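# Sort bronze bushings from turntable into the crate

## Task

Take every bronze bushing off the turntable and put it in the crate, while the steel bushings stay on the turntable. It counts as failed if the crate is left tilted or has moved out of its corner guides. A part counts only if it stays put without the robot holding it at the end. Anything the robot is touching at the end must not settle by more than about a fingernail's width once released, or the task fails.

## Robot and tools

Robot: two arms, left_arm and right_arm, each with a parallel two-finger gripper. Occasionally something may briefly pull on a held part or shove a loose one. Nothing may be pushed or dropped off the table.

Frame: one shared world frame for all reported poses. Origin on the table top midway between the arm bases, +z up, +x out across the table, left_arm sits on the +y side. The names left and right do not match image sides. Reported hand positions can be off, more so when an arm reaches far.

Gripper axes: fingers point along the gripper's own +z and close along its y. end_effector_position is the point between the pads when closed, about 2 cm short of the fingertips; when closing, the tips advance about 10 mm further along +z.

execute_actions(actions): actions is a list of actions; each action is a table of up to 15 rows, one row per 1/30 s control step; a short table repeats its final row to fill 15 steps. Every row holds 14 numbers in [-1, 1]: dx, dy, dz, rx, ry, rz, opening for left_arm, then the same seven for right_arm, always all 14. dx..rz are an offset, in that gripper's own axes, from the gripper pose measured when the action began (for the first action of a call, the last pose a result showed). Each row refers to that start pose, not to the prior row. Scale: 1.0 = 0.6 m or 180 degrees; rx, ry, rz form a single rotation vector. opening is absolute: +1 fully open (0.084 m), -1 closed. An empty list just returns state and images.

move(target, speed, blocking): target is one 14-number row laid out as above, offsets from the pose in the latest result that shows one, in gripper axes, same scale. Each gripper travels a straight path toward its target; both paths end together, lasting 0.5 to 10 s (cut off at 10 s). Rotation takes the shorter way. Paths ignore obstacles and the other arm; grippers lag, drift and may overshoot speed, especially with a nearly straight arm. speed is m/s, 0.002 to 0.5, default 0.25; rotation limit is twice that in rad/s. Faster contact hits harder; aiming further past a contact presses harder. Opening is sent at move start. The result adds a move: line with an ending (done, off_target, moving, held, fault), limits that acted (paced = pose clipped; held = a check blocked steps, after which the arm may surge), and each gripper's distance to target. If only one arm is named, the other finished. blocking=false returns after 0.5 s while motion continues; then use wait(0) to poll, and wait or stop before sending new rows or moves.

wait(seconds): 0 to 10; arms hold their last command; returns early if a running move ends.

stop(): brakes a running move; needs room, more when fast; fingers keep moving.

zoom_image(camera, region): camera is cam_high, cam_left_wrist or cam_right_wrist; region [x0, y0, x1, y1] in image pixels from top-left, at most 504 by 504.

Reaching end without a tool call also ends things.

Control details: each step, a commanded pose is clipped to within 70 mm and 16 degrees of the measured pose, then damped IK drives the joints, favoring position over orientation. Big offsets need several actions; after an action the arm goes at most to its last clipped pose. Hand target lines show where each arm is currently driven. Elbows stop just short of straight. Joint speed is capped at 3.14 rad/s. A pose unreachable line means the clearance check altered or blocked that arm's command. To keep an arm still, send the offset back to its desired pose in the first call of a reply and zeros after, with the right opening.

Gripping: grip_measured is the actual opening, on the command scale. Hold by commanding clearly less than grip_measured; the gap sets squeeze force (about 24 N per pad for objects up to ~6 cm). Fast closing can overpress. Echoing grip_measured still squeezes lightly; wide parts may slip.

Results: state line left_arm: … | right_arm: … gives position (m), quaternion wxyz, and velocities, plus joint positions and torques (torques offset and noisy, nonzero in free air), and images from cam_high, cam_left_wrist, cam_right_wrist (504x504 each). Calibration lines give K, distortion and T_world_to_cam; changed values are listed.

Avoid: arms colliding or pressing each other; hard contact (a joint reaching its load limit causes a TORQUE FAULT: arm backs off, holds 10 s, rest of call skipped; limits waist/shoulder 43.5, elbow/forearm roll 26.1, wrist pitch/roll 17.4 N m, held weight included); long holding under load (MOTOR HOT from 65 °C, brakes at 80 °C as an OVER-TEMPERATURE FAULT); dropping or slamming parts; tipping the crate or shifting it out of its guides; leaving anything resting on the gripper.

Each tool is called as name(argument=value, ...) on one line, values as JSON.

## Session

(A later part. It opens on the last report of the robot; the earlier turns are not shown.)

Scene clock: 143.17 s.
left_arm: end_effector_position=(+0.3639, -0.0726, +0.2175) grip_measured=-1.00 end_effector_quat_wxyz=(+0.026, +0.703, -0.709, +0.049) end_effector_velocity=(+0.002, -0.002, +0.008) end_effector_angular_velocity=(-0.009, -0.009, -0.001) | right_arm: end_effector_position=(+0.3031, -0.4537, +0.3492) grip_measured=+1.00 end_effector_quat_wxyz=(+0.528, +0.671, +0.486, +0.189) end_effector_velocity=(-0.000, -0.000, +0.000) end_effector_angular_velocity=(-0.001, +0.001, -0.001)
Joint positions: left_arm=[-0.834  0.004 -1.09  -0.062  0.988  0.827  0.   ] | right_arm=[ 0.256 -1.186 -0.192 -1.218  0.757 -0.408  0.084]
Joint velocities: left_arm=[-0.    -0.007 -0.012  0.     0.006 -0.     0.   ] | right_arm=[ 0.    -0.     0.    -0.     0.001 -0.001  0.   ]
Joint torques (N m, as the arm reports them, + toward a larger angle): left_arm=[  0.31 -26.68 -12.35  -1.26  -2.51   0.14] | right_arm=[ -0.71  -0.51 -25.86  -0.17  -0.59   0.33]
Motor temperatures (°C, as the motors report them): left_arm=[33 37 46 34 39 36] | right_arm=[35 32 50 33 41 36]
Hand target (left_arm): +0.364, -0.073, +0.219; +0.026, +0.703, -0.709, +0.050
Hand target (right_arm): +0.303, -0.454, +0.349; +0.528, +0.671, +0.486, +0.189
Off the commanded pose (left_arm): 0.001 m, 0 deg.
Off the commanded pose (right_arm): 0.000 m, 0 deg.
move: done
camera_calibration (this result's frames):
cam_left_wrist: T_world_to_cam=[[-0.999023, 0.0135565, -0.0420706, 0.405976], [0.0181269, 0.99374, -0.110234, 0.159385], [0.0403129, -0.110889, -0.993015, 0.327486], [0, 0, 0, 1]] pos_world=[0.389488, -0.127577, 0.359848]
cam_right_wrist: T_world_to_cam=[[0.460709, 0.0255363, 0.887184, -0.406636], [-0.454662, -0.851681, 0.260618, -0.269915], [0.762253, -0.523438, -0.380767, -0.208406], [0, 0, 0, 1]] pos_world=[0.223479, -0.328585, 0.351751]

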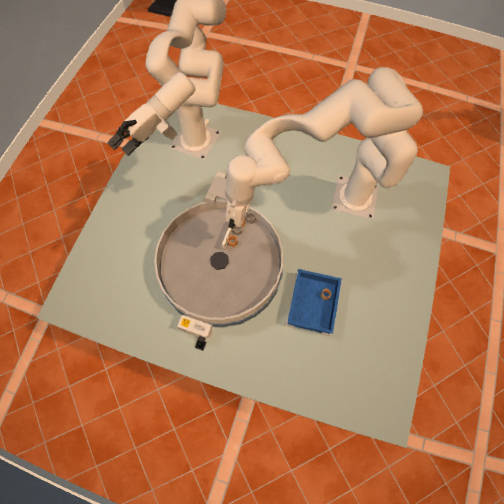

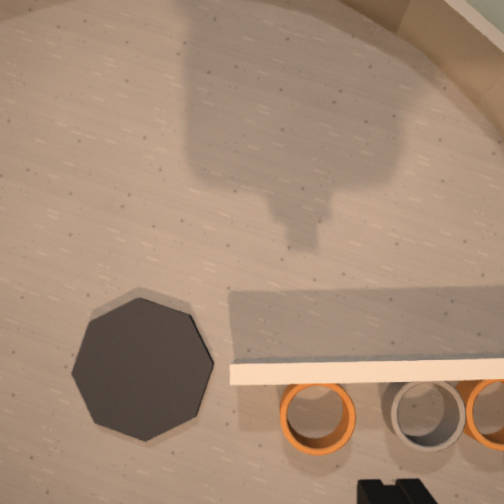

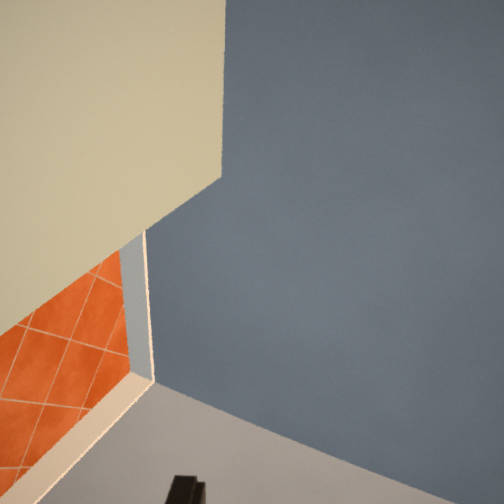

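move(target=[-0.022,0,0.23,0,0,0,0.15,0,0,0,0,0,0,1], speed=0.15)

move(target=[0,0,0,0,0,0,-1,0,0,0,0,0,0,1])

move(target=[0,0,-0.2,0,0,0,-1,0,0,0,0,0,0,1])

Scene clock: 155.80 s.
left_arm: end_effector_position=(+0.3781, -0.0822, +0.0974) grip_measured=+0.15 end_effector_quat_wxyz=(+0.025, +0.702, -0.708, +0.069) end_effector_velocity=(-0.001, -0.002, +0.001) end_effector_angular_velocity=(-0.003, -0.001, -0.003) | right_arm: end_effector_position=(+0.3031, -0.4537, +0.3492) grip_measured=+1.00 end_effector_quat_wxyz=(+0.528, +0.671, +0.486, +0.189) end_effector_velocity=(+0.000, +0.001, +0.000) end_effector_angular_velocity=(+0.002, -0.001, +0.002)
Joint positions: left_arm=[-0.834  0.209 -0.957 -0.089  0.611  0.866  0.05 ] | right_arm=[ 0.256 -1.186 -0.192 -1.218  0.757 -0.408  0.084]
Joint velocities: left_arm=[-0.004  0.    -0.003 -0.002 -0.     0.    -0.001] | right_arm=[-0.    -0.    -0.     0.001 -0.002 -0.     0.   ]
Joint torques (N m, as the arm reports them, + toward a larger angle): left_arm=[-7.16  7.59  3.08 -2.36  0.7  -0.37] | right_arm=[ -0.93  -0.14 -25.87  -0.36  -0.46   0.24]
Motor temperatures (°C, as the motors report them): left_arm=[33 37 46 34 39 36] | right_arm=[35 32 50 33 41 36]
Hand target (left_arm): +0.368, -0.074, +0.080; +0.026, +0.703, -0.709, +0.049
Hand target (right_arm): +0.303, -0.454, +0.349; +0.528, +0.671, +0.486, +0.189
Off the commanded pose (left_arm): 0.022 m, 2 deg.
Off the commanded pose (right_arm): 0.000 m, 0 deg.
move: off_target (left_arm)
camera_calibration (this result's frames):
cam_left_wrist: T_world_to_cam=[[-0.997414, 0.0108399, -0.0710546, 0.417194], [0.0205784, 0.990247, -0.137795, 0.156833], [0.0688679, -0.138901, -0.987909, 0.193001], [0, 0, 0, 1]] pos_world=[0.399596, -0.133018, 0.241922]
cam_right_wrist: T_world_to_cam=[[0.460709, 0.0255362, 0.887184, -0.406636], [-0.454662, -0.851681, 0.260618, -0.269915], [0.762253, -0.523438, -0.380767, -0.208406], [0, 0, 0, 1]] pos_world=[0.223479, -0.328585, 0.351751]

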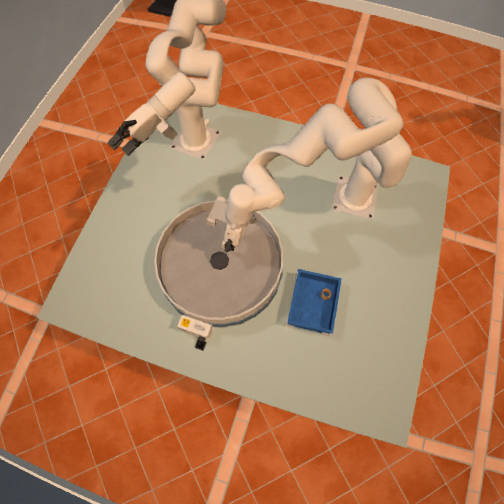

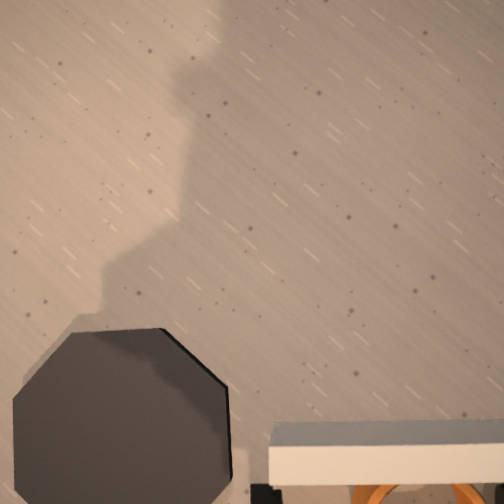

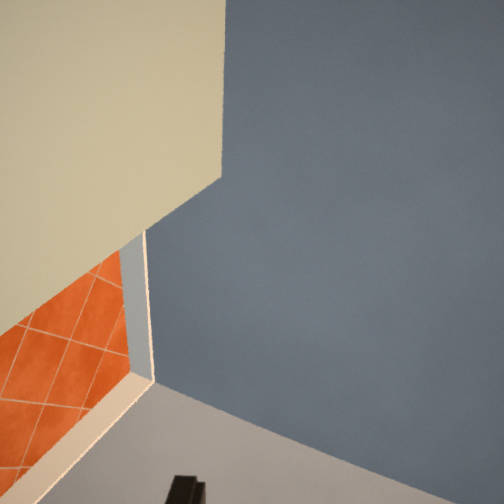

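Scene clock: 156.47 s.
left_arm: end_effector_position=(+0.3776, -0.0817, +0.0966) grip_measured=-0.29 end_effector_quat_wxyz=(+0.025, +0.702, -0.708, +0.068) end_effector_velocity=(+0.002, +0.000, +0.002) end_effector_angular_velocity=(-0.004, -0.005, +0.002) | right_arm: end_effector_position=(+0.3031, -0.4537, +0.3492) grip_measured=+1.00 end_effector_quat_wxyz=(+0.528, +0.671, +0.486, +0.189) end_effector_velocity=(-0.000, -0.000, -0.001) end_effector_angular_velocity=(-0.001, +0.002, -0.001)
Joint positions: left_arm=[-0.834  0.209 -0.956 -0.089  0.612  0.866  0.031] | right_arm=[ 0.256 -1.186 -0.192 -1.218  0.757 -0.408  0.084]
Joint velocities: left_arm=[ 0.003 -0.003 -0.002  0.001 -0.001  0.001 -0.   ] | right_arm=[ 0.     0.001  0.     0.     0.001 -0.001  0.   ]
Joint torques (N m, as the arm reports them, + toward a larger angle): left_arm=[ -0.54 -30.3  -11.68  -1.31  -2.81   0.14] | right_arm=[ -1.01  -0.14 -25.83  -0.25  -0.51   0.23]
Motor temperatures (°C, as the motors report them): left_arm=[33 37 46 34 39 36] | right_arm=[35 32 50 33 41 36]
Hand target (left_arm): +0.378, -0.082, +0.097; +0.025, +0.702, -0.708, +0.069
Hand target (right_arm): +0.303, -0.454, +0.349; +0.528, +0.671, +0.486, +0.189
Off the commanded pose (left_arm): 0.001 m, 0 deg.
Off the commanded pose (right_arm): 0.000 m, 0 deg.
move: done
camera_calibration (this result's frames):
cam_left_wrist: T_world_to_cam=[[-0.997527, 0.0110051, -0.0694115, 0.416523], [0.0204038, 0.990473, -0.136189, 0.156141], [0.0672514, -0.137269, -0.988248, 0.193048], [0, 0, 0, 1]] pos_world=[0.399324, -0.132738, 0.240955]
cam_right_wrist: T_world_to_cam=[[0.460709, 0.0255361, 0.887184, -0.406636], [-0.454662, -0.851681, 0.260617, -0.269915], [0.762253, -0.523437, -0.380767, -0.208406], [0, 0, 0, 1]] pos_world=[0.223479, -0.328585, 0.351751]

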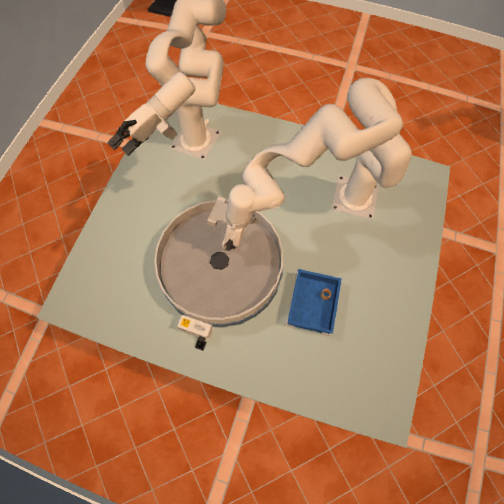

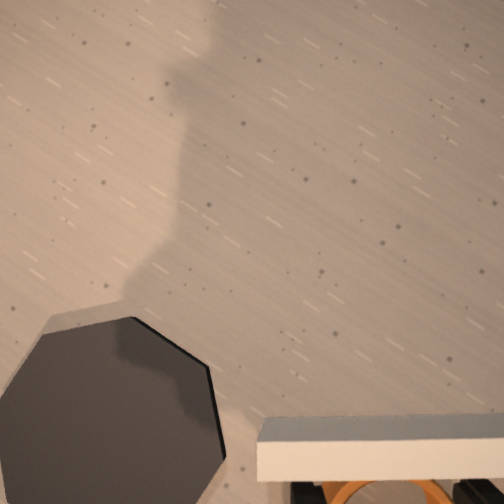

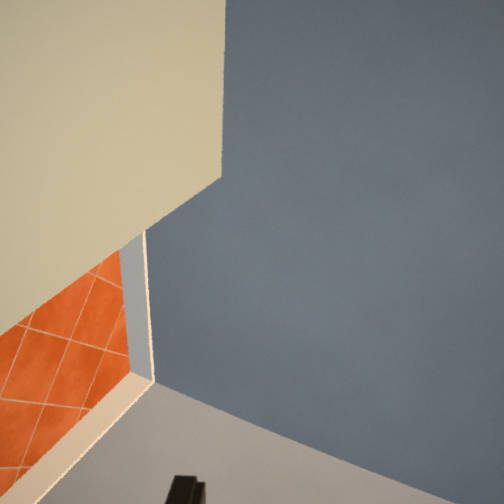

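Scene clock: 157.47 s.
left_arm: end_effector_position=(+0.3700, -0.0652, +0.2141) grip_measured=-0.29 end_effector_quat_wxyz=(+0.025, +0.702, -0.708, +0.067) end_effector_velocity=(+0.002, -0.001, +0.007) end_effector_angular_velocity=(-0.007, -0.008, -0.000) | right_arm: end_effector_position=(+0.3031, -0.4537, +0.3492) grip_measured=+1.00 end_effector_quat_wxyz=(+0.528, +0.671, +0.486, +0.189) end_effector_velocity=(-0.000, -0.000, -0.000) end_effector_angular_velocity=(-0.002, +0.000, -0.001)
Joint positions: left_arm=[-0.815 -0.021 -1.04  -0.067  0.928  0.851  0.031] | right_arm=[ 0.256 -1.186 -0.192 -1.218  0.757 -0.408  0.084]
Joint velocities: left_arm=[ 0.    -0.007 -0.011  0.     0.007  0.     0.   ] | right_arm=[-0.    -0.001  0.001 -0.001  0.002 -0.     0.   ]
Joint torques (N m, as the arm reports them, + toward a larger angle): left_arm=[  0.08 -26.4  -12.61  -1.13  -2.54   0.02] | right_arm=[ -0.81  -0.2  -25.88  -0.25  -0.4    0.15]
Motor temperatures (°C, as the motors report them): left_arm=[33 37 46 34 39 36] | right_arm=[35 32 50 33 41 36]
Hand target (left_arm): +0.370, -0.065, +0.215; +0.025, +0.702, -0.708, +0.068
Hand target (right_arm): +0.303, -0.454, +0.349; +0.528, +0.671, +0.486, +0.189
Off the commanded pose (left_arm): 0.001 m, 0 deg.
Off the commanded pose (right_arm): 0.000 m, 0 deg.
move: done
camera_calibration (this result's frames):
cam_left_wrist: T_world_to_cam=[[-0.997605, 0.010757, -0.0683311, 0.416788], [0.0199048, 0.990694, -0.134642, 0.155907], [0.0662469, -0.135679, -0.988536, 0.312541], [0, 0, 0, 1]] pos_world=[0.391981, -0.116535, 0.358429]
cam_right_wrist: T_world_to_cam=[[0.460709, 0.0255362, 0.887184, -0.406636], [-0.454662, -0.851681, 0.260617, -0.269915], [0.762253, -0.523437, -0.380767, -0.208406], [0, 0, 0, 1]] pos_world=[0.223479, -0.328585, 0.351751]

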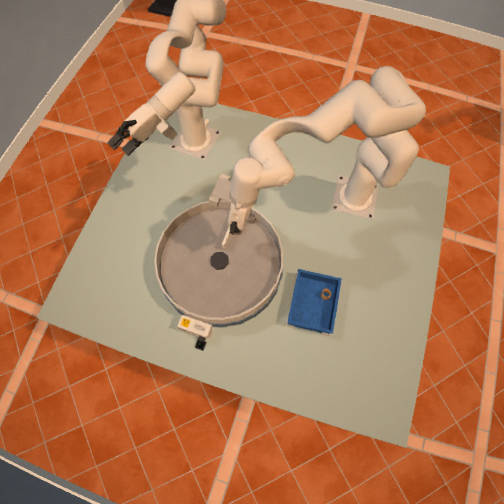

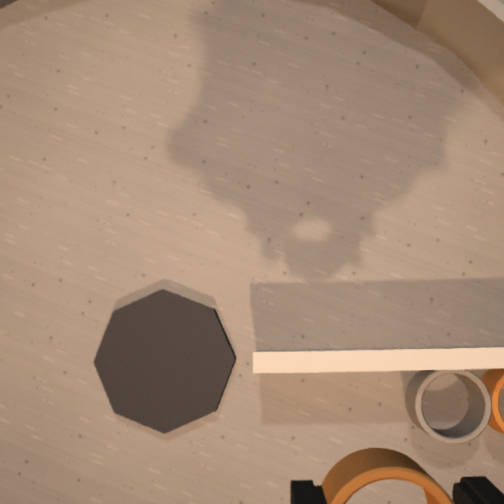

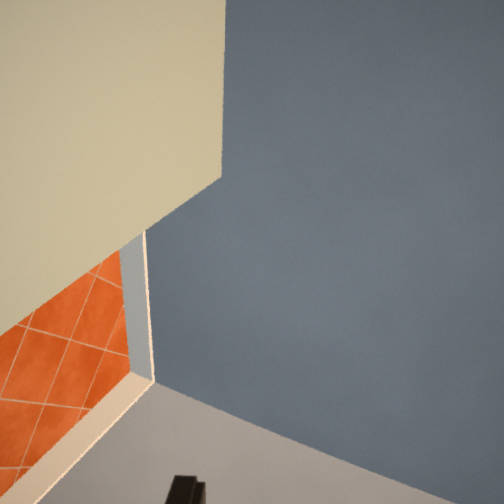

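move(target=[-0.5,-0.207,0.02,-0.022,-0.044,0,-1,0,0,0,0,0,0,1], speed=0.4)

move(target=[0,0,0,0,0,0,0.15,0,0,0,0,0,0,1])

move(target=[0.5,0.3,-0.07,0,0,0,0.15,0,0,0,0,0,0,1], speed=0.4)

Scene clock: 167.83 s.
left_arm: end_effector_position=(+0.4983, +0.2293, +0.1706) grip_measured=-0.29 end_effector_quat_wxyz=(+0.000, +0.704, -0.710, -0.006) end_effector_velocity=(+0.001, +0.003, -0.001) end_effector_angular_velocity=(+0.001, +0.003, +0.004) | right_arm: end_effector_position=(+0.3031, -0.4537, +0.3492) grip_measured=+1.00 end_effector_quat_wxyz=(+0.528, +0.671, +0.486, +0.189) end_effector_velocity=(-0.000, -0.000, -0.000) end_effector_angular_velocity=(+0.002, +0.001, -0.001)
Joint positions: left_arm=[-0.167  0.085 -1.075  0.009  1.     1.459  0.031] | right_arm=[ 0.256 -1.186 -0.192 -1.218  0.757 -0.408  0.084]
Joint velocities: left_arm=[ 0.007  0.005 -0.004  0.     0.001  0.003  0.   ] | right_arm=[ 0.    -0.001  0.     0.003  0.001 -0.001  0.   ]
Joint torques (N m, as the arm reports them, + toward a larger angle): left_arm=[  0.31 -29.   -12.18  -0.9   -2.49   0.05] | right_arm=[ -0.79  -0.39 -25.89  -0.53  -0.65   0.27]
Motor temperatures (°C, as the motors report them): left_arm=[33 37 47 34 40 36] | right_arm=[35 32 50 33 41 36]
Hand target (left_arm): +0.498, +0.230, +0.170; +0.000, +0.704, -0.710, -0.006
Hand target (right_arm): +0.303, -0.454, +0.349; +0.528, +0.671, +0.486, +0.189
Off the commanded pose (left_arm): 0.001 m, 0 deg.
Off the commanded pose (right_arm): 0.000 m, 0 deg.
move: done; limits=paced
camera_calibration (this result's frames):
cam_left_wrist: T_world_to_cam=[[-0.999859, 0.0166968, 0.00151941, 0.526443], [0.0167018, 0.999855, 0.00336208, -0.168328], [-0.00146305, 0.00338699, -0.999993, 0.304812], [0, 0, 0, 1]] pos_world=[0.529627, 0.158481, 0.304576]
cam_right_wrist: T_world_to_cam=[[0.460709, 0.0255362, 0.887184, -0.406636], [-0.454662, -0.851681, 0.260617, -0.269915], [0.762253, -0.523437, -0.380767, -0.208406], [0, 0, 0, 1]] pos_world=[0.223479, -0.328585, 0.351751]

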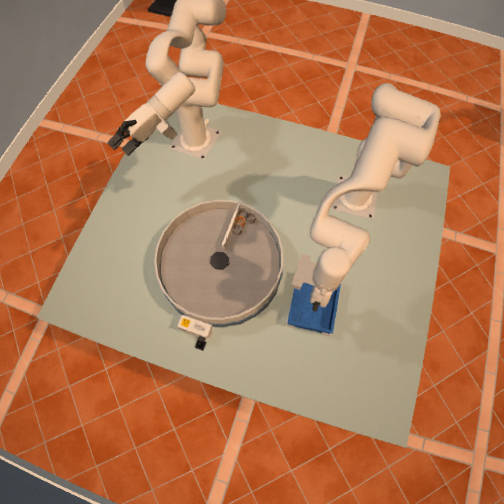

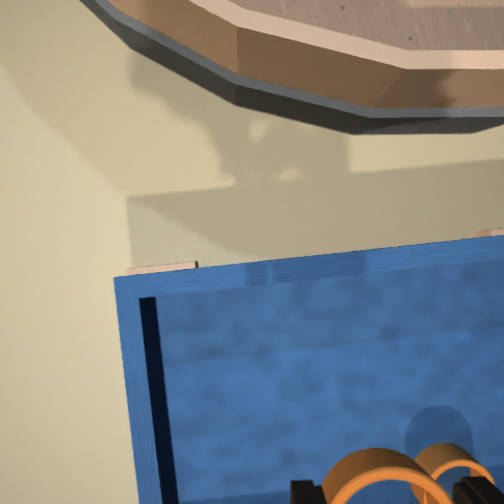

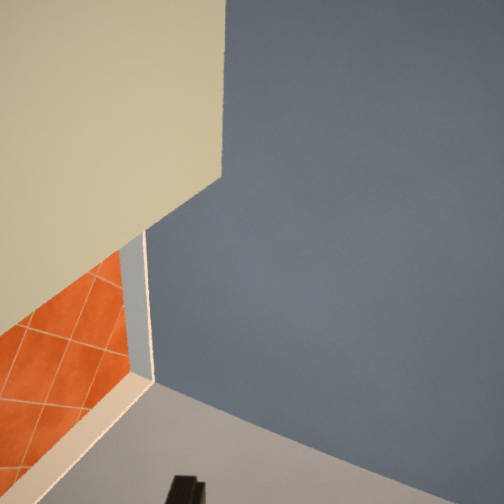

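Scene clock: 168.33 s.
left_arm: end_effector_position=(+0.4983, +0.2293, +0.1707) grip_measured=+0.14 end_effector_quat_wxyz=(+0.000, +0.704, -0.710, -0.006) end_effector_velocity=(+0.001, +0.000, +0.001) end_effector_angular_velocity=(-0.000, -0.002, +0.001) | right_arm: end_effector_position=(+0.3031, -0.4537, +0.3492) grip_measured=+1.00 end_effector_quat_wxyz=(+0.528, +0.671, +0.486, +0.189) end_effector_velocity=(+0.000, +0.000, -0.000) end_effector_angular_velocity=(+0.000, +0.001, +0.001)
Joint positions: left_arm=[-0.167  0.085 -1.075  0.009  1.     1.459  0.05 ] | right_arm=[ 0.256 -1.186 -0.192 -1.218  0.757 -0.408  0.084]
Joint velocities: left_arm=[ 0.001  0.    -0.002  0.    -0.001  0.     0.   ] | right_arm=[-0.     0.002 -0.     0.    -0.001  0.     0.   ]
Joint torques (N m, as the arm reports them, + toward a larger angle): left_arm=[ -0.15 -27.89 -12.33  -0.74  -1.9    0.34] | right_arm=[ -0.08  -0.47 -25.91  -0.4   -0.53   0.23]
Motor temperatures (°C, as the motors report them): left_arm=[33 37 47 34 39 36] | right_arm=[35 32 50 33 41 36]
Hand target (left_arm): +0.498, +0.229, +0.171; +0.000, +0.704, -0.710, -0.006
Hand target (right_arm): +0.303, -0.454, +0.349; +0.528, +0.671, +0.486, +0.189
Off the commanded pose (left_arm): 0.000 m, 0 deg.
Off the commanded pose (right_arm): 0.000 m, 0 deg.
move: done
camera_calibration (this result's frames):
cam_left_wrist: T_world_to_cam=[[-0.999859, 0.0167258, 0.00147048, 0.526451], [0.0167306, 0.999854, 0.00335636, -0.168325], [-0.00141412, 0.00338049, -0.999993, 0.304811], [0, 0, 0, 1]] pos_world=[0.529624, 0.158465, 0.3046]
cam_right_wrist: T_world_to_cam=[[0.460709, 0.0255364, 0.887184, -0.406636], [-0.454662, -0.851681, 0.260618, -0.269915], [0.762253, -0.523437, -0.380767, -0.208406], [0, 0, 0, 1]] pos_world=[0.223479, -0.328585, 0.351751]

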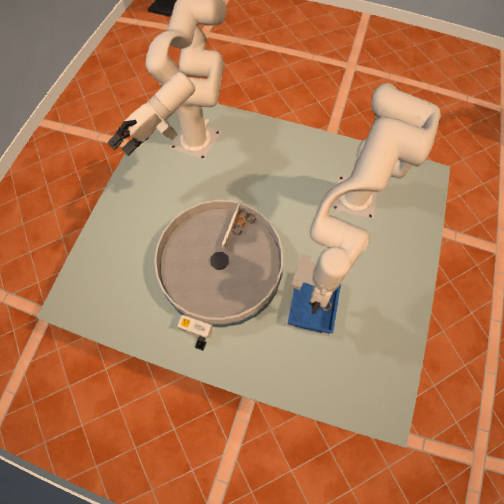

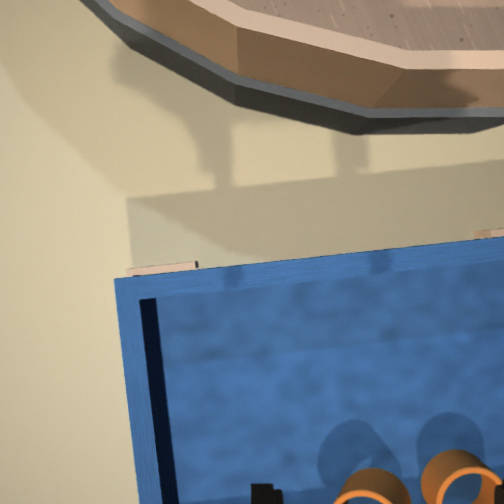

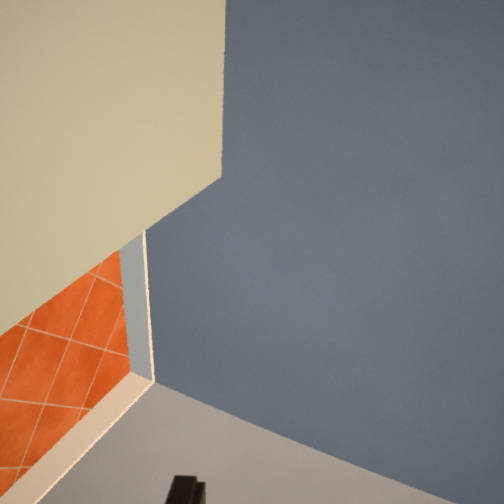

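Scene clock: 169.87 s.
left_arm: end_effector_position=(+0.3162, -0.0684, +0.2121) grip_measured=+0.14 end_effector_quat_wxyz=(+0.000, +0.704, -0.710, -0.005) end_effector_velocity=(-0.002, -0.003, +0.000) end_effector_angular_velocity=(+0.001, +0.000, -0.003) | right_arm: end_effector_position=(+0.3031, -0.4537, +0.3492) grip_measured=+1.00 end_effector_quat_wxyz=(+0.528, +0.671, +0.486, +0.189) end_effector_velocity=(-0.000, -0.000, +0.001) end_effector_angular_velocity=(-0.000, -0.004, -0.000)
Joint positions: left_arm=[-0.923 -0.026 -1.068 -0.001  1.105  0.707  0.05 ] | right_arm=[ 0.256 -1.186 -0.192 -1.218  0.757 -0.408  0.084]
Joint velocities: left_arm=[-0.007  0.004 -0.006  0.     0.003 -0.004 -0.   ] | right_arm=[-0.    -0.002 -0.001 -0.001 -0.     0.001  0.   ]
Joint torques (N m, as the arm reports them, + toward a larger angle): left_arm=[ -0.13 -25.88 -12.38  -1.37  -2.12  -0.07] | right_arm=[ -0.68  -0.25 -25.94  -0.3   -0.61   0.31]
Motor temperatures (°C, as the motors report them): left_arm=[33 37 47 34 39 36] | right_arm=[35 32 50 33 41 36]
Hand target (left_arm): +0.316, -0.069, +0.212; +0.000, +0.704, -0.710, -0.005
Hand target (right_arm): +0.303, -0.454, +0.349; +0.528, +0.671, +0.486, +0.189
Off the commanded pose (left_arm): 0.001 m, 0 deg.
Off the commanded pose (right_arm): 0.000 m, 0 deg.
move: done; limits=paced
camera_calibration (this result's frames):
cam_left_wrist: T_world_to_cam=[[-0.999874, 0.015845, 0.000744901, 0.349379], [0.0158468, 0.999871, 0.00245606, 0.13269], [-0.000705889, 0.00246755, -0.999997, 0.346743], [0, 0, 0, 1]] pos_world=[0.347477, -0.139064, 0.346155]
cam_right_wrist: T_world_to_cam=[[0.460709, 0.0255362, 0.887184, -0.406636], [-0.454662, -0.851681, 0.260617, -0.269915], [0.762253, -0.523437, -0.380767, -0.208406], [0, 0, 0, 1]] pos_world=[0.223479, -0.328585, 0.351751]

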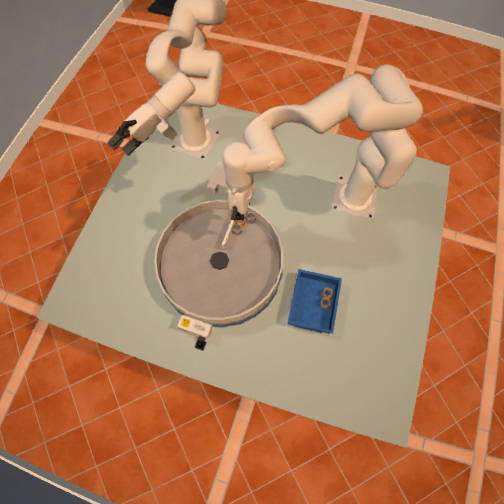

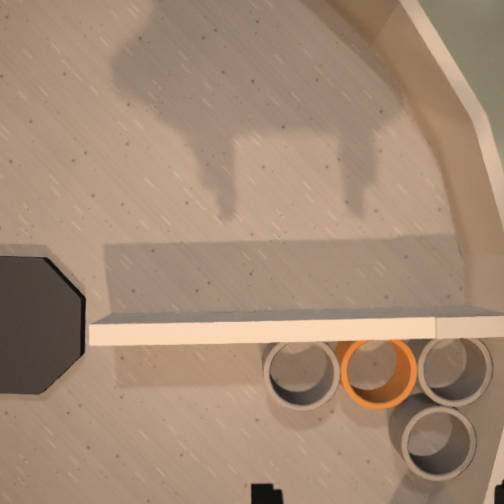

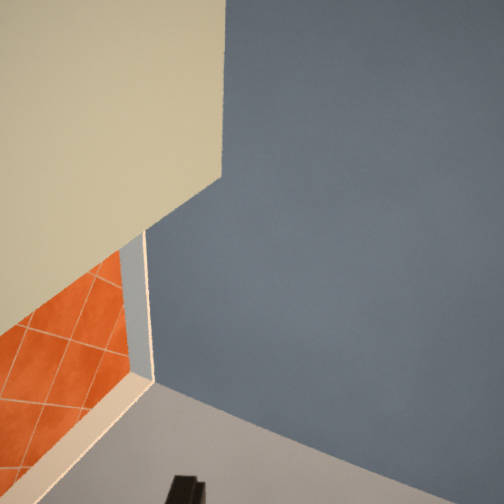

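move(target=[0.022,-0.025,0.21,0,0,0,0.15,0,0,0,0,0,0,1], speed=0.15)

move(target=[0,0,0,0,0,0,-1,0,0,0,0,0,0,1])

move(target=[0,0,-0.2,0,0,0,-1,0,0,0,0,0,0,1])

Scene clock: 184.57 s.
left_arm: end_effector_position=(+0.3347, -0.0859, +0.0965) grip_measured=+0.15 end_effector_quat_wxyz=(+0.001, +0.704, -0.710, +0.006) end_effector_velocity=(+0.000, -0.000, +0.000) end_effector_angular_velocity=(-0.003, -0.004, -0.001) | right_arm: end_effector_position=(+0.3031, -0.4537, +0.3492) grip_measured=+1.00 end_effector_quat_wxyz=(+0.528, +0.671, +0.486, +0.189) end_effector_velocity=(-0.000, -0.000, -0.001) end_effector_angular_velocity=(-0.000, +0.002, -0.001)
Joint positions: left_arm=[-0.917  0.2   -0.983 -0.002  0.77   0.713  0.051] | right_arm=[ 0.256 -1.186 -0.192 -1.218  0.757 -0.408  0.084]
Joint velocities: left_arm=[-0.001 -0.003  0.004  0.002 -0.005 -0.001 -0.   ] | right_arm=[ 0.     0.001  0.001  0.001  0.001 -0.     0.   ]
Joint torques (N m, as the arm reports them, + toward a larger angle): left_arm=[-1.98  2.42 -0.06 -1.61 -2.54 -0.28] | right_arm=[ -0.48  -0.61 -25.93  -0.25  -0.57   0.2 ]
Motor temperatures (°C, as the motors report them): left_arm=[33 37 47 34 39 36] | right_arm=[35 32 50 33 41 36]
Hand target (left_arm): +0.330, -0.081, +0.086; +0.000, +0.704, -0.710, -0.005
Hand target (right_arm): +0.303, -0.454, +0.349; +0.528, +0.671, +0.486, +0.189
Off the commanded pose (left_arm): 0.013 m, 1 deg.
Off the commanded pose (right_arm): 0.000 m, 0 deg.
move: off_target (left_arm)
camera_calibration (this result's frames):
cam_left_wrist: T_world_to_cam=[[-0.999775, 0.0155766, -0.0143942, 0.36962], [0.0157933, 0.999762, -0.0150636, 0.151869], [0.0141562, -0.0152876, -0.999783, 0.224638], [0, 0, 0, 1]] pos_world=[0.363958, -0.154156, 0.232197]
cam_right_wrist: T_world_to_cam=[[0.460709, 0.0255362, 0.887184, -0.406636], [-0.454662, -0.851681, 0.260617, -0.269915], [0.762253, -0.523437, -0.380767, -0.208406], [0, 0, 0, 1]] pos_world=[0.223479, -0.328585, 0.351751]

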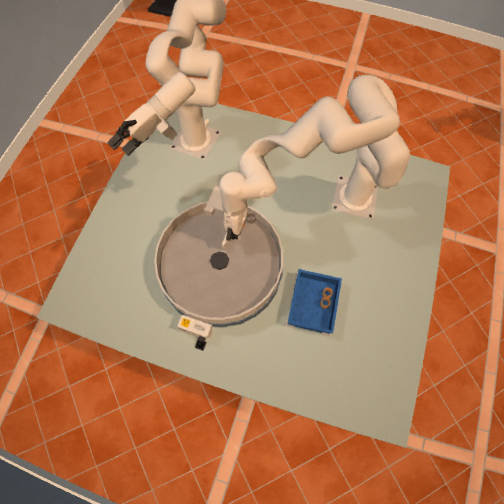

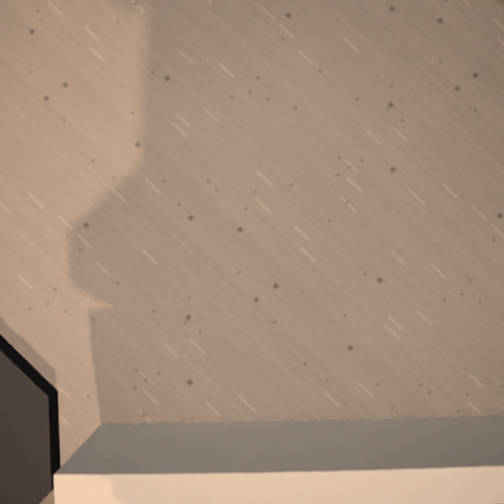

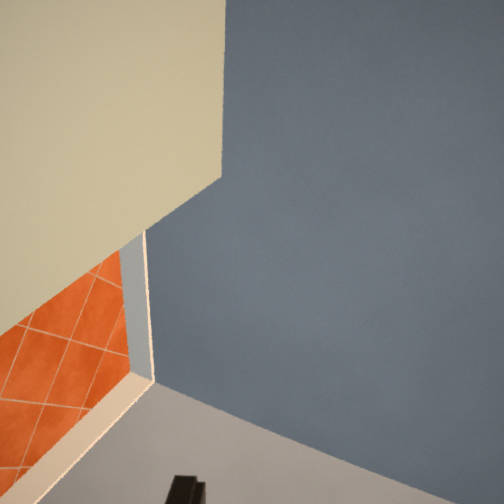

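Scene clock: 185.27 s.
left_arm: end_effector_position=(+0.3348, -0.0866, +0.0995) grip_measured=-1.00 end_effector_quat_wxyz=(+0.001, +0.704, -0.710, +0.009) end_effector_velocity=(+0.001, -0.000, +0.001) end_effector_angular_velocity=(-0.002, -0.001, +0.001) | right_arm: end_effector_position=(+0.3031, -0.4537, +0.3492) grip_measured=+1.00 end_effector_quat_wxyz=(+0.528, +0.671, +0.486, +0.189) end_effector_velocity=(-0.000, -0.000, -0.000) end_effector_angular_velocity=(+0.001, +0.001, -0.000)
Joint positions: left_arm=[-0.918  0.193 -0.982 -0.002  0.771  0.713  0.   ] | right_arm=[ 0.256 -1.186 -0.192 -1.218  0.757 -0.408  0.084]
Joint velocities: left_arm=[ 0.001  0.    -0.003 -0.     0.001  0.001  0.   ] | right_arm=[ 0.    -0.001  0.     0.002  0.    -0.001  0.   ]
Joint torques (N m, as the arm reports them, + toward a larger angle): left_arm=[-1.57 -3.75 -4.01 -1.4  -3.95  0.25] | right_arm=[ -0.65  -0.19 -25.89  -0.34  -0.51   0.29]
Motor temperatures (°C, as the motors report them): left_arm=[33 37 47 34 39 36] | right_arm=[35 32 50 33 41 36]
Hand target (left_arm): +0.335, -0.086, +0.097; +0.001, +0.704, -0.710, +0.006
Hand target (right_arm): +0.303, -0.454, +0.349; +0.528, +0.671, +0.486, +0.189
Off the commanded pose (left_arm): 0.003 m, 0 deg.
Off the commanded pose (right_arm): 0.000 m, 0 deg.
move: done
camera_calibration (this result's frames):
cam_left_wrist: T_world_to_cam=[[-0.99971, 0.0161864, -0.0178514, 0.37018], [0.0165288, 0.999679, -0.0192043, 0.152784], [0.0175348, -0.0194938, -0.999656, 0.226099], [0, 0, 0, 1]] pos_world=[0.363583, -0.15432, 0.235563]
cam_right_wrist: T_world_to_cam=[[0.460709, 0.0255359, 0.887184, -0.406636], [-0.454662, -0.851681, 0.260617, -0.269914], [0.762253, -0.523437, -0.380767, -0.208406], [0, 0, 0, 1]] pos_world=[0.223479, -0.328585, 0.351751]

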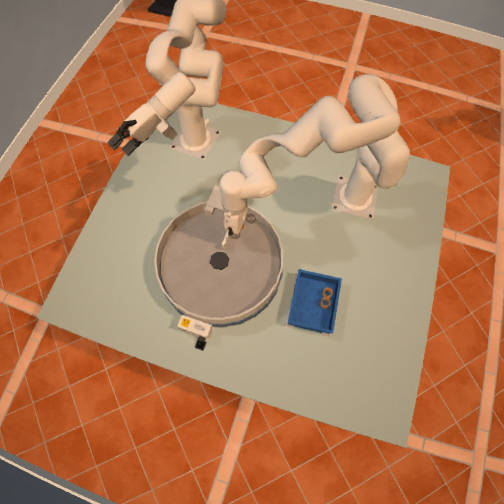

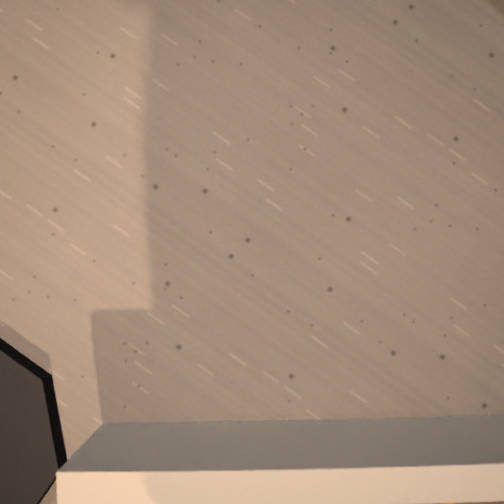

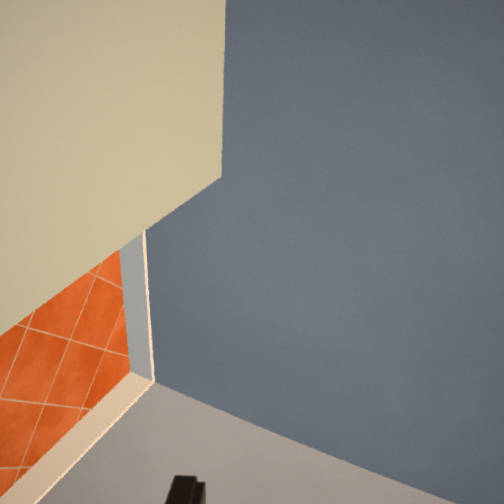

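Scene clock: 186.27 s.
left_arm: end_effector_position=(+0.3333, -0.0842, +0.2184) grip_measured=-1.00 end_effector_quat_wxyz=(+0.001, +0.704, -0.710, +0.008) end_effector_velocity=(+0.003, -0.001, +0.008) end_effector_angular_velocity=(-0.009, -0.008, +0.001) | right_arm: end_effector_position=(+0.3031, -0.4537, +0.3492) grip_measured=+1.00 end_effector_quat_wxyz=(+0.528, +0.671, +0.486, +0.189) end_effector_velocity=(-0.000, -0.000, -0.000) end_effector_angular_velocity=(-0.000, +0.000, -0.001)
Joint positions: left_arm=[-0.917  0.026 -1.14  -0.001  1.098  0.713  0.   ] | right_arm=[ 0.256 -1.186 -0.192 -1.218  0.757 -0.408  0.084]
Joint velocities: left_arm=[ 0.002 -0.006 -0.013  0.     0.007  0.001  0.   ] | right_arm=[ 0.    -0.001  0.    -0.     0.001 -0.     0.   ]
Joint torques (N m, as the arm reports them, + toward a larger angle): left_arm=[  0.05 -26.95 -12.21  -0.94  -2.25  -0.14] | right_arm=[ -0.58  -0.25 -25.99  -0.29  -0.61   0.33]
Motor temperatures (°C, as the motors report them): left_arm=[33 37 46 34 39 36] | right_arm=[35 32 50 33 41 36]
Hand target (left_arm): +0.334, -0.085, +0.219; +0.001, +0.704, -0.710, +0.009
Hand target (right_arm): +0.303, -0.454, +0.349; +0.528, +0.671, +0.486, +0.189
Off the commanded pose (left_arm): 0.001 m, 0 deg.
Off the commanded pose (right_arm): 0.000 m, 0 deg.
move: done
camera_calibration (this result's frames):
cam_left_wrist: T_world_to_cam=[[-0.999733, 0.0157982, -0.016847, 0.370538], [0.016094, 0.999716, -0.0175677, 0.152498], [0.0165647, -0.0178342, -0.999704, 0.345491], [0, 0, 0, 1]] pos_world=[0.362262, -0.152147, 0.35431]
cam_right_wrist: T_world_to_cam=[[0.460709, 0.0255359, 0.887184, -0.406636], [-0.454662, -0.851681, 0.260617, -0.269914], [0.762253, -0.523437, -0.380767, -0.208406], [0, 0, 0, 1]] pos_world=[0.223479, -0.328585, 0.351751]

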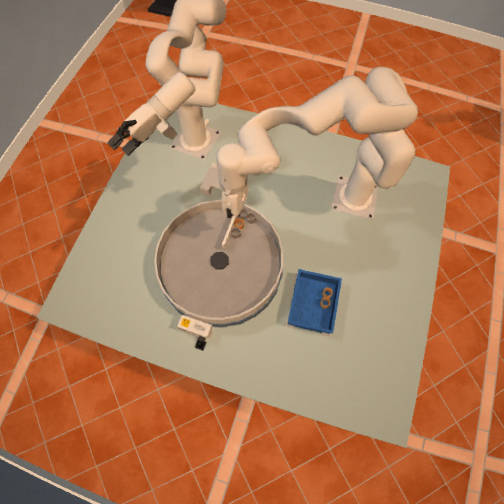

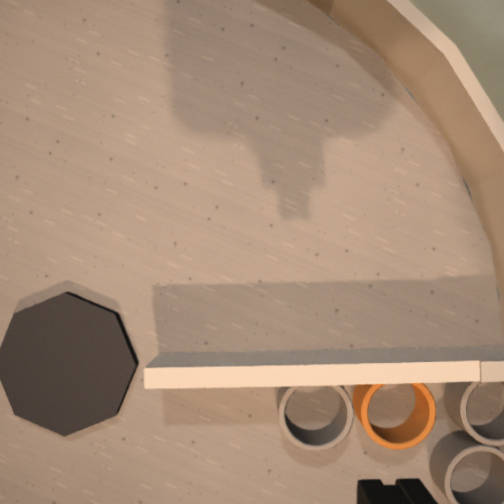

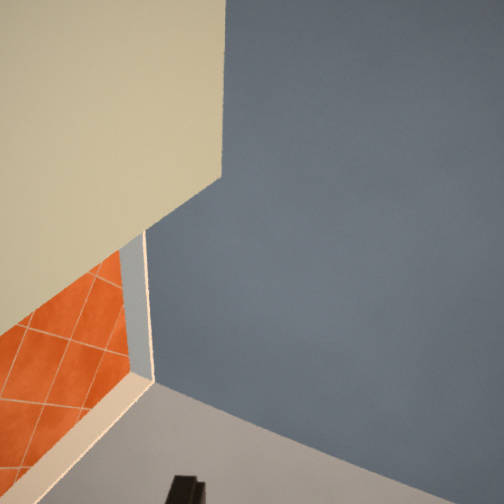

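move(target=[0,-0.005,0.2,0,0,0,-1,0,0,0,0,0,0,1], speed=0.15)

move(target=[0,-0.08,0.005,0,0,0,-1,0,0,0,0,0,0,1], speed=0.1)

move(target=[0,0.08,-0.2,0,0,0,-1,0,0,0,0,0,0,1])

Scene clock: 197.57 s.
left_arm: end_effector_position=(+0.3383, -0.0869, +0.1007) grip_measured=-1.00 end_effector_quat_wxyz=(+0.001, +0.704, -0.710, +0.010) end_effector_velocity=(+0.001, -0.000, -0.001) end_effector_angular_velocity=(-0.001, -0.002, +0.000) | right_arm: end_effector_position=(+0.3031, -0.4537, +0.3492) grip_measured=+1.00 end_effector_quat_wxyz=(+0.528, +0.671, +0.486, +0.189) end_effector_velocity=(+0.000, +0.000, +0.000) end_effector_angular_velocity=(-0.001, -0.001, +0.002)
Joint positions: left_arm=[-0.913  0.197 -0.99  -0.002  0.774  0.718  0.   ] | right_arm=[ 0.256 -1.186 -0.192 -1.218  0.757 -0.408  0.084]
Joint velocities: left_arm=[ 0.     0.003  0.     0.    -0.005 -0.     0.   ] | right_arm=[-0.    -0.     0.    -0.001 -0.001 -0.001  0.   ]
Joint torques (N m, as the arm reports them, + toward a larger angle): left_arm=[ -0.26 -21.98  -9.42  -1.47  -2.94  -0.07] | right_arm=[ -0.65  -0.49 -26.07  -0.13  -0.6    0.23]
Motor temperatures (°C, as the motors report them): left_arm=[33 37 47 34 39 36] | right_arm=[35 32 50 33 41 36]
Hand target (left_arm): +0.337, -0.086, +0.098; +0.001, +0.704, -0.710, +0.008
Hand target (right_arm): +0.303, -0.454, +0.349; +0.528, +0.671, +0.486, +0.189
Off the commanded pose (left_arm): 0.003 m, 0 deg.
Off the commanded pose (right_arm): 0.000 m, 0 deg.
move: done
camera_calibration (this result's frames):
cam_left_wrist: T_world_to_cam=[[-0.999682, 0.0159827, -0.0194902, 0.373825], [0.0163877, 0.999649, -0.0208019, 0.153255], [0.0191509, -0.0211147, -0.999594, 0.226583], [0, 0, 0, 1]] pos_world=[0.366855, -0.154392, 0.236965]
cam_right_wrist: T_world_to_cam=[[0.460709, 0.0255359, 0.887184, -0.406636], [-0.454662, -0.851681, 0.260617, -0.269914], [0.762253, -0.523437, -0.380767, -0.208406], [0, 0, 0, 1]] pos_world=[0.223479, -0.328585, 0.351751]

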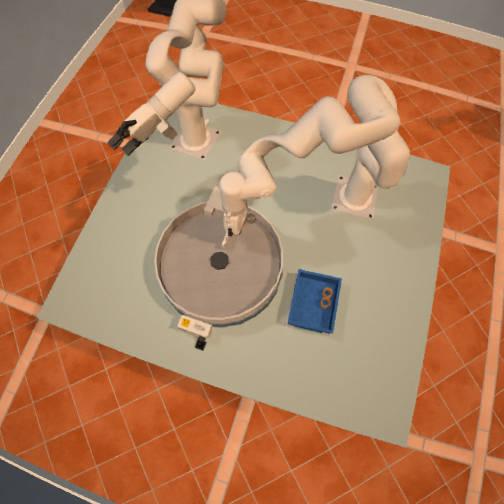

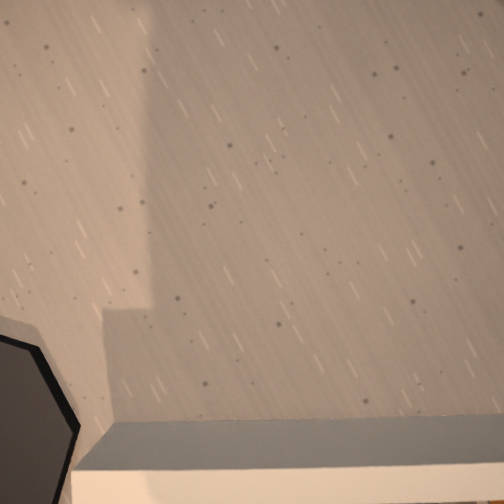

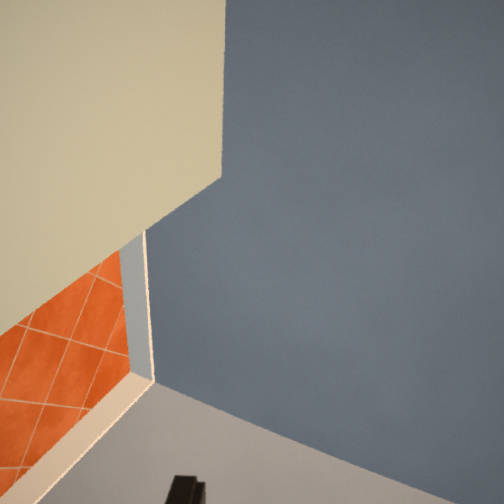

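Scene clock: 198.47 s.
left_arm: end_effector_position=(+0.3858, -0.0871, +0.0979) grip_measured=-1.00 end_effector_quat_wxyz=(+0.001, +0.704, -0.710, +0.009) end_effector_velocity=(+0.003, -0.000, +0.001) end_effector_angular_velocity=(-0.001, -0.001, +0.001) | right_arm: end_effector_position=(+0.3031, -0.4537, +0.3492) grip_measured=+1.00 end_effector_quat_wxyz=(+0.528, +0.671, +0.486, +0.189) end_effector_velocity=(-0.000, +0.000, -0.000) end_effector_angular_velocity=(-0.001, +0.002, +0.001)
Joint positions: left_arm=[-0.843  0.299 -1.125 -0.003  0.808  0.789  0.   ] | right_arm=[ 0.256 -1.186 -0.192 -1.218  0.757 -0.408  0.084]
Joint velocities: left_arm=[ 0.004  0.003 -0.007 -0.     0.003  0.003  0.   ] | right_arm=[ 0.     0.     0.     0.001  0.    -0.002  0.   ]
Joint torques (N m, as the arm reports them, + toward a larger angle): left_arm=[  0.02 -33.22 -12.17  -1.29  -2.84   0.11] | right_arm=[ -0.54  -0.36 -26.    -0.22  -0.44   0.32]
Motor temperatures (°C, as the motors report them): left_arm=[33 37 47 34 39 36] | right_arm=[35 32 50 33 41 36]
Hand target (left_arm): +0.386, -0.087, +0.098; +0.001, +0.704, -0.710, +0.010
Hand target (right_arm): +0.303, -0.454, +0.349; +0.528, +0.671, +0.486, +0.189
Off the commanded pose (left_arm): 0.001 m, 0 deg.
Off the commanded pose (right_arm): 0.000 m, 0 deg.
move: done
camera_calibration (this result's frames):
cam_left_wrist: T_world_to_cam=[[-0.999699, 0.0160848, -0.0185347, 0.421191], [0.0164481, 0.999672, -0.0196168, 0.152417], [0.0182131, -0.0199157, -0.999636, 0.223298], [0, 0, 0, 1]] pos_world=[0.41449, -0.154694, 0.234013]
cam_right_wrist: T_world_to_cam=[[0.460709, 0.0255359, 0.887184, -0.406636], [-0.454662, -0.851681, 0.260617, -0.269914], [0.762253, -0.523437, -0.380767, -0.208406], [0, 0, 0, 1]] pos_world=[0.223479, -0.328585, 0.351751]

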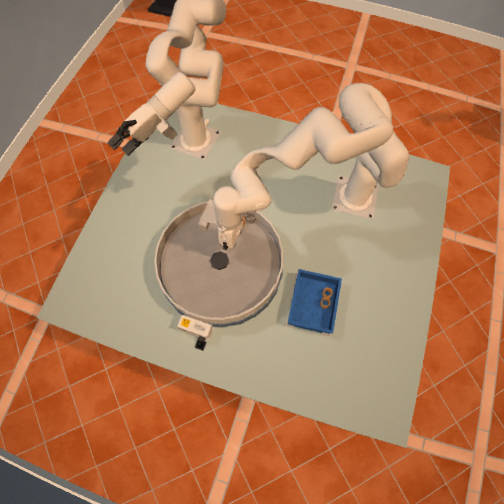

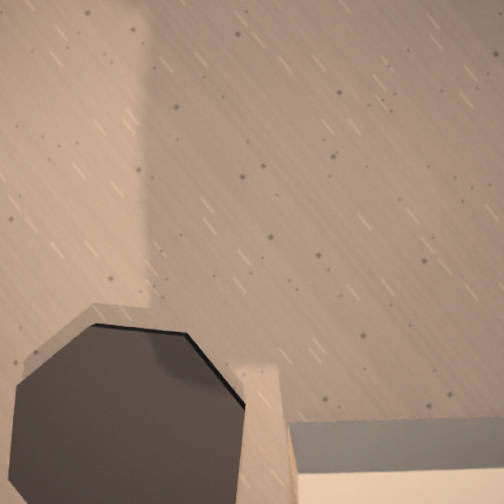

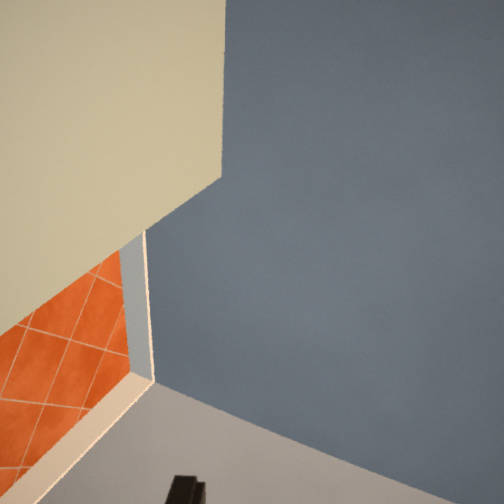

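Scene clock: 199.53 s.
left_arm: end_effector_position=(+0.3365, -0.0842, +0.2165) grip_measured=-1.00 end_effector_quat_wxyz=(+0.001, +0.704, -0.710, +0.009) end_effector_velocity=(+0.000, -0.002, +0.006) end_effector_angular_velocity=(-0.007, -0.006, -0.001) | right_arm: end_effector_position=(+0.3031, -0.4537, +0.3492) grip_measured=+1.00 end_effector_quat_wxyz=(+0.528, +0.671, +0.486, +0.189) end_effector_velocity=(-0.000, +0.000, -0.001) end_effector_angular_velocity=(-0.001, +0.003, +0.001)
Joint positions: left_arm=[-0.912  0.033 -1.143 -0.001  1.093  0.718  0.   ] | right_arm=[ 0.256 -1.186 -0.192 -1.218  0.757 -0.408  0.084]
Joint velocities: left_arm=[-0.003 -0.007 -0.006  0.     0.003 -0.001  0.   ] | right_arm=[ 0.     0.001  0.     0.001  0.    -0.003  0.   ]
Joint torques (N m, as the arm reports them, + toward a larger angle): left_arm=[ -0.01 -27.67 -12.16  -1.11  -2.22  -0.12] | right_arm=[ -0.82  -0.41 -25.89  -0.12  -0.59   0.22]
Motor temperatures (°C, as the motors report them): left_arm=[33 37 47 34 39 36] | right_arm=[35 32 50 33 41 36]
Hand target (left_arm): +0.337, -0.084, +0.217; +0.001, +0.704, -0.710, +0.009
Hand target (right_arm): +0.303, -0.454, +0.349; +0.528, +0.671, +0.486, +0.189
Off the commanded pose (left_arm): 0.001 m, 0 deg.
Off the commanded pose (right_arm): 0.000 m, 0 deg.
move: done
camera_calibration (this result's frames):
cam_left_wrist: T_world_to_cam=[[-0.99972, 0.01557, -0.0178264, 0.373837], [0.0158989, 0.999703, -0.0184589, 0.15266], [0.0175337, -0.0187372, -0.999671, 0.343134], [0, 0, 0, 1]] pos_world=[0.365289, -0.152006, 0.352504]
cam_right_wrist: T_world_to_cam=[[0.460709, 0.0255359, 0.887184, -0.406636], [-0.454662, -0.851681, 0.260617, -0.269915], [0.762253, -0.523437, -0.380767, -0.208406], [0, 0, 0, 1]] pos_world=[0.223479, -0.328585, 0.351751]

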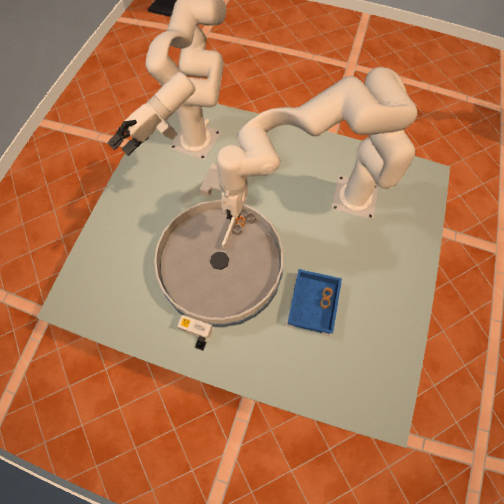

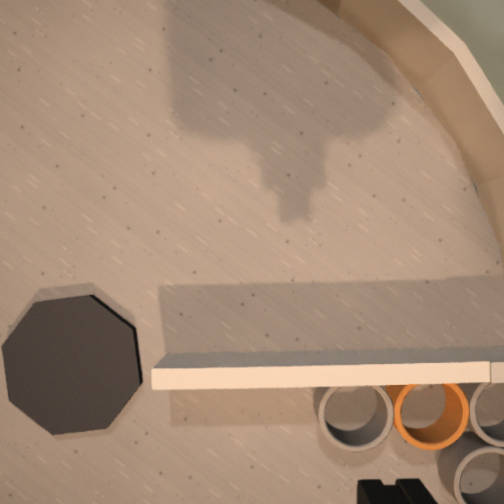

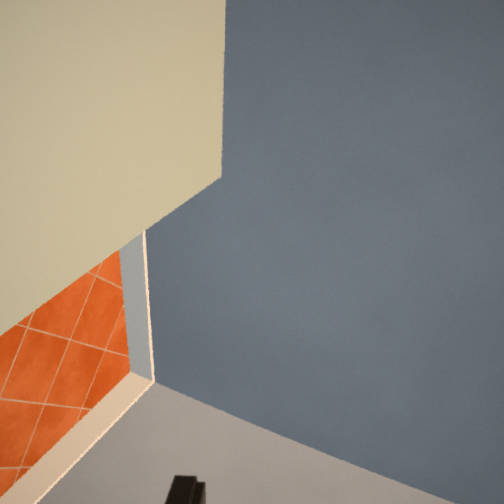

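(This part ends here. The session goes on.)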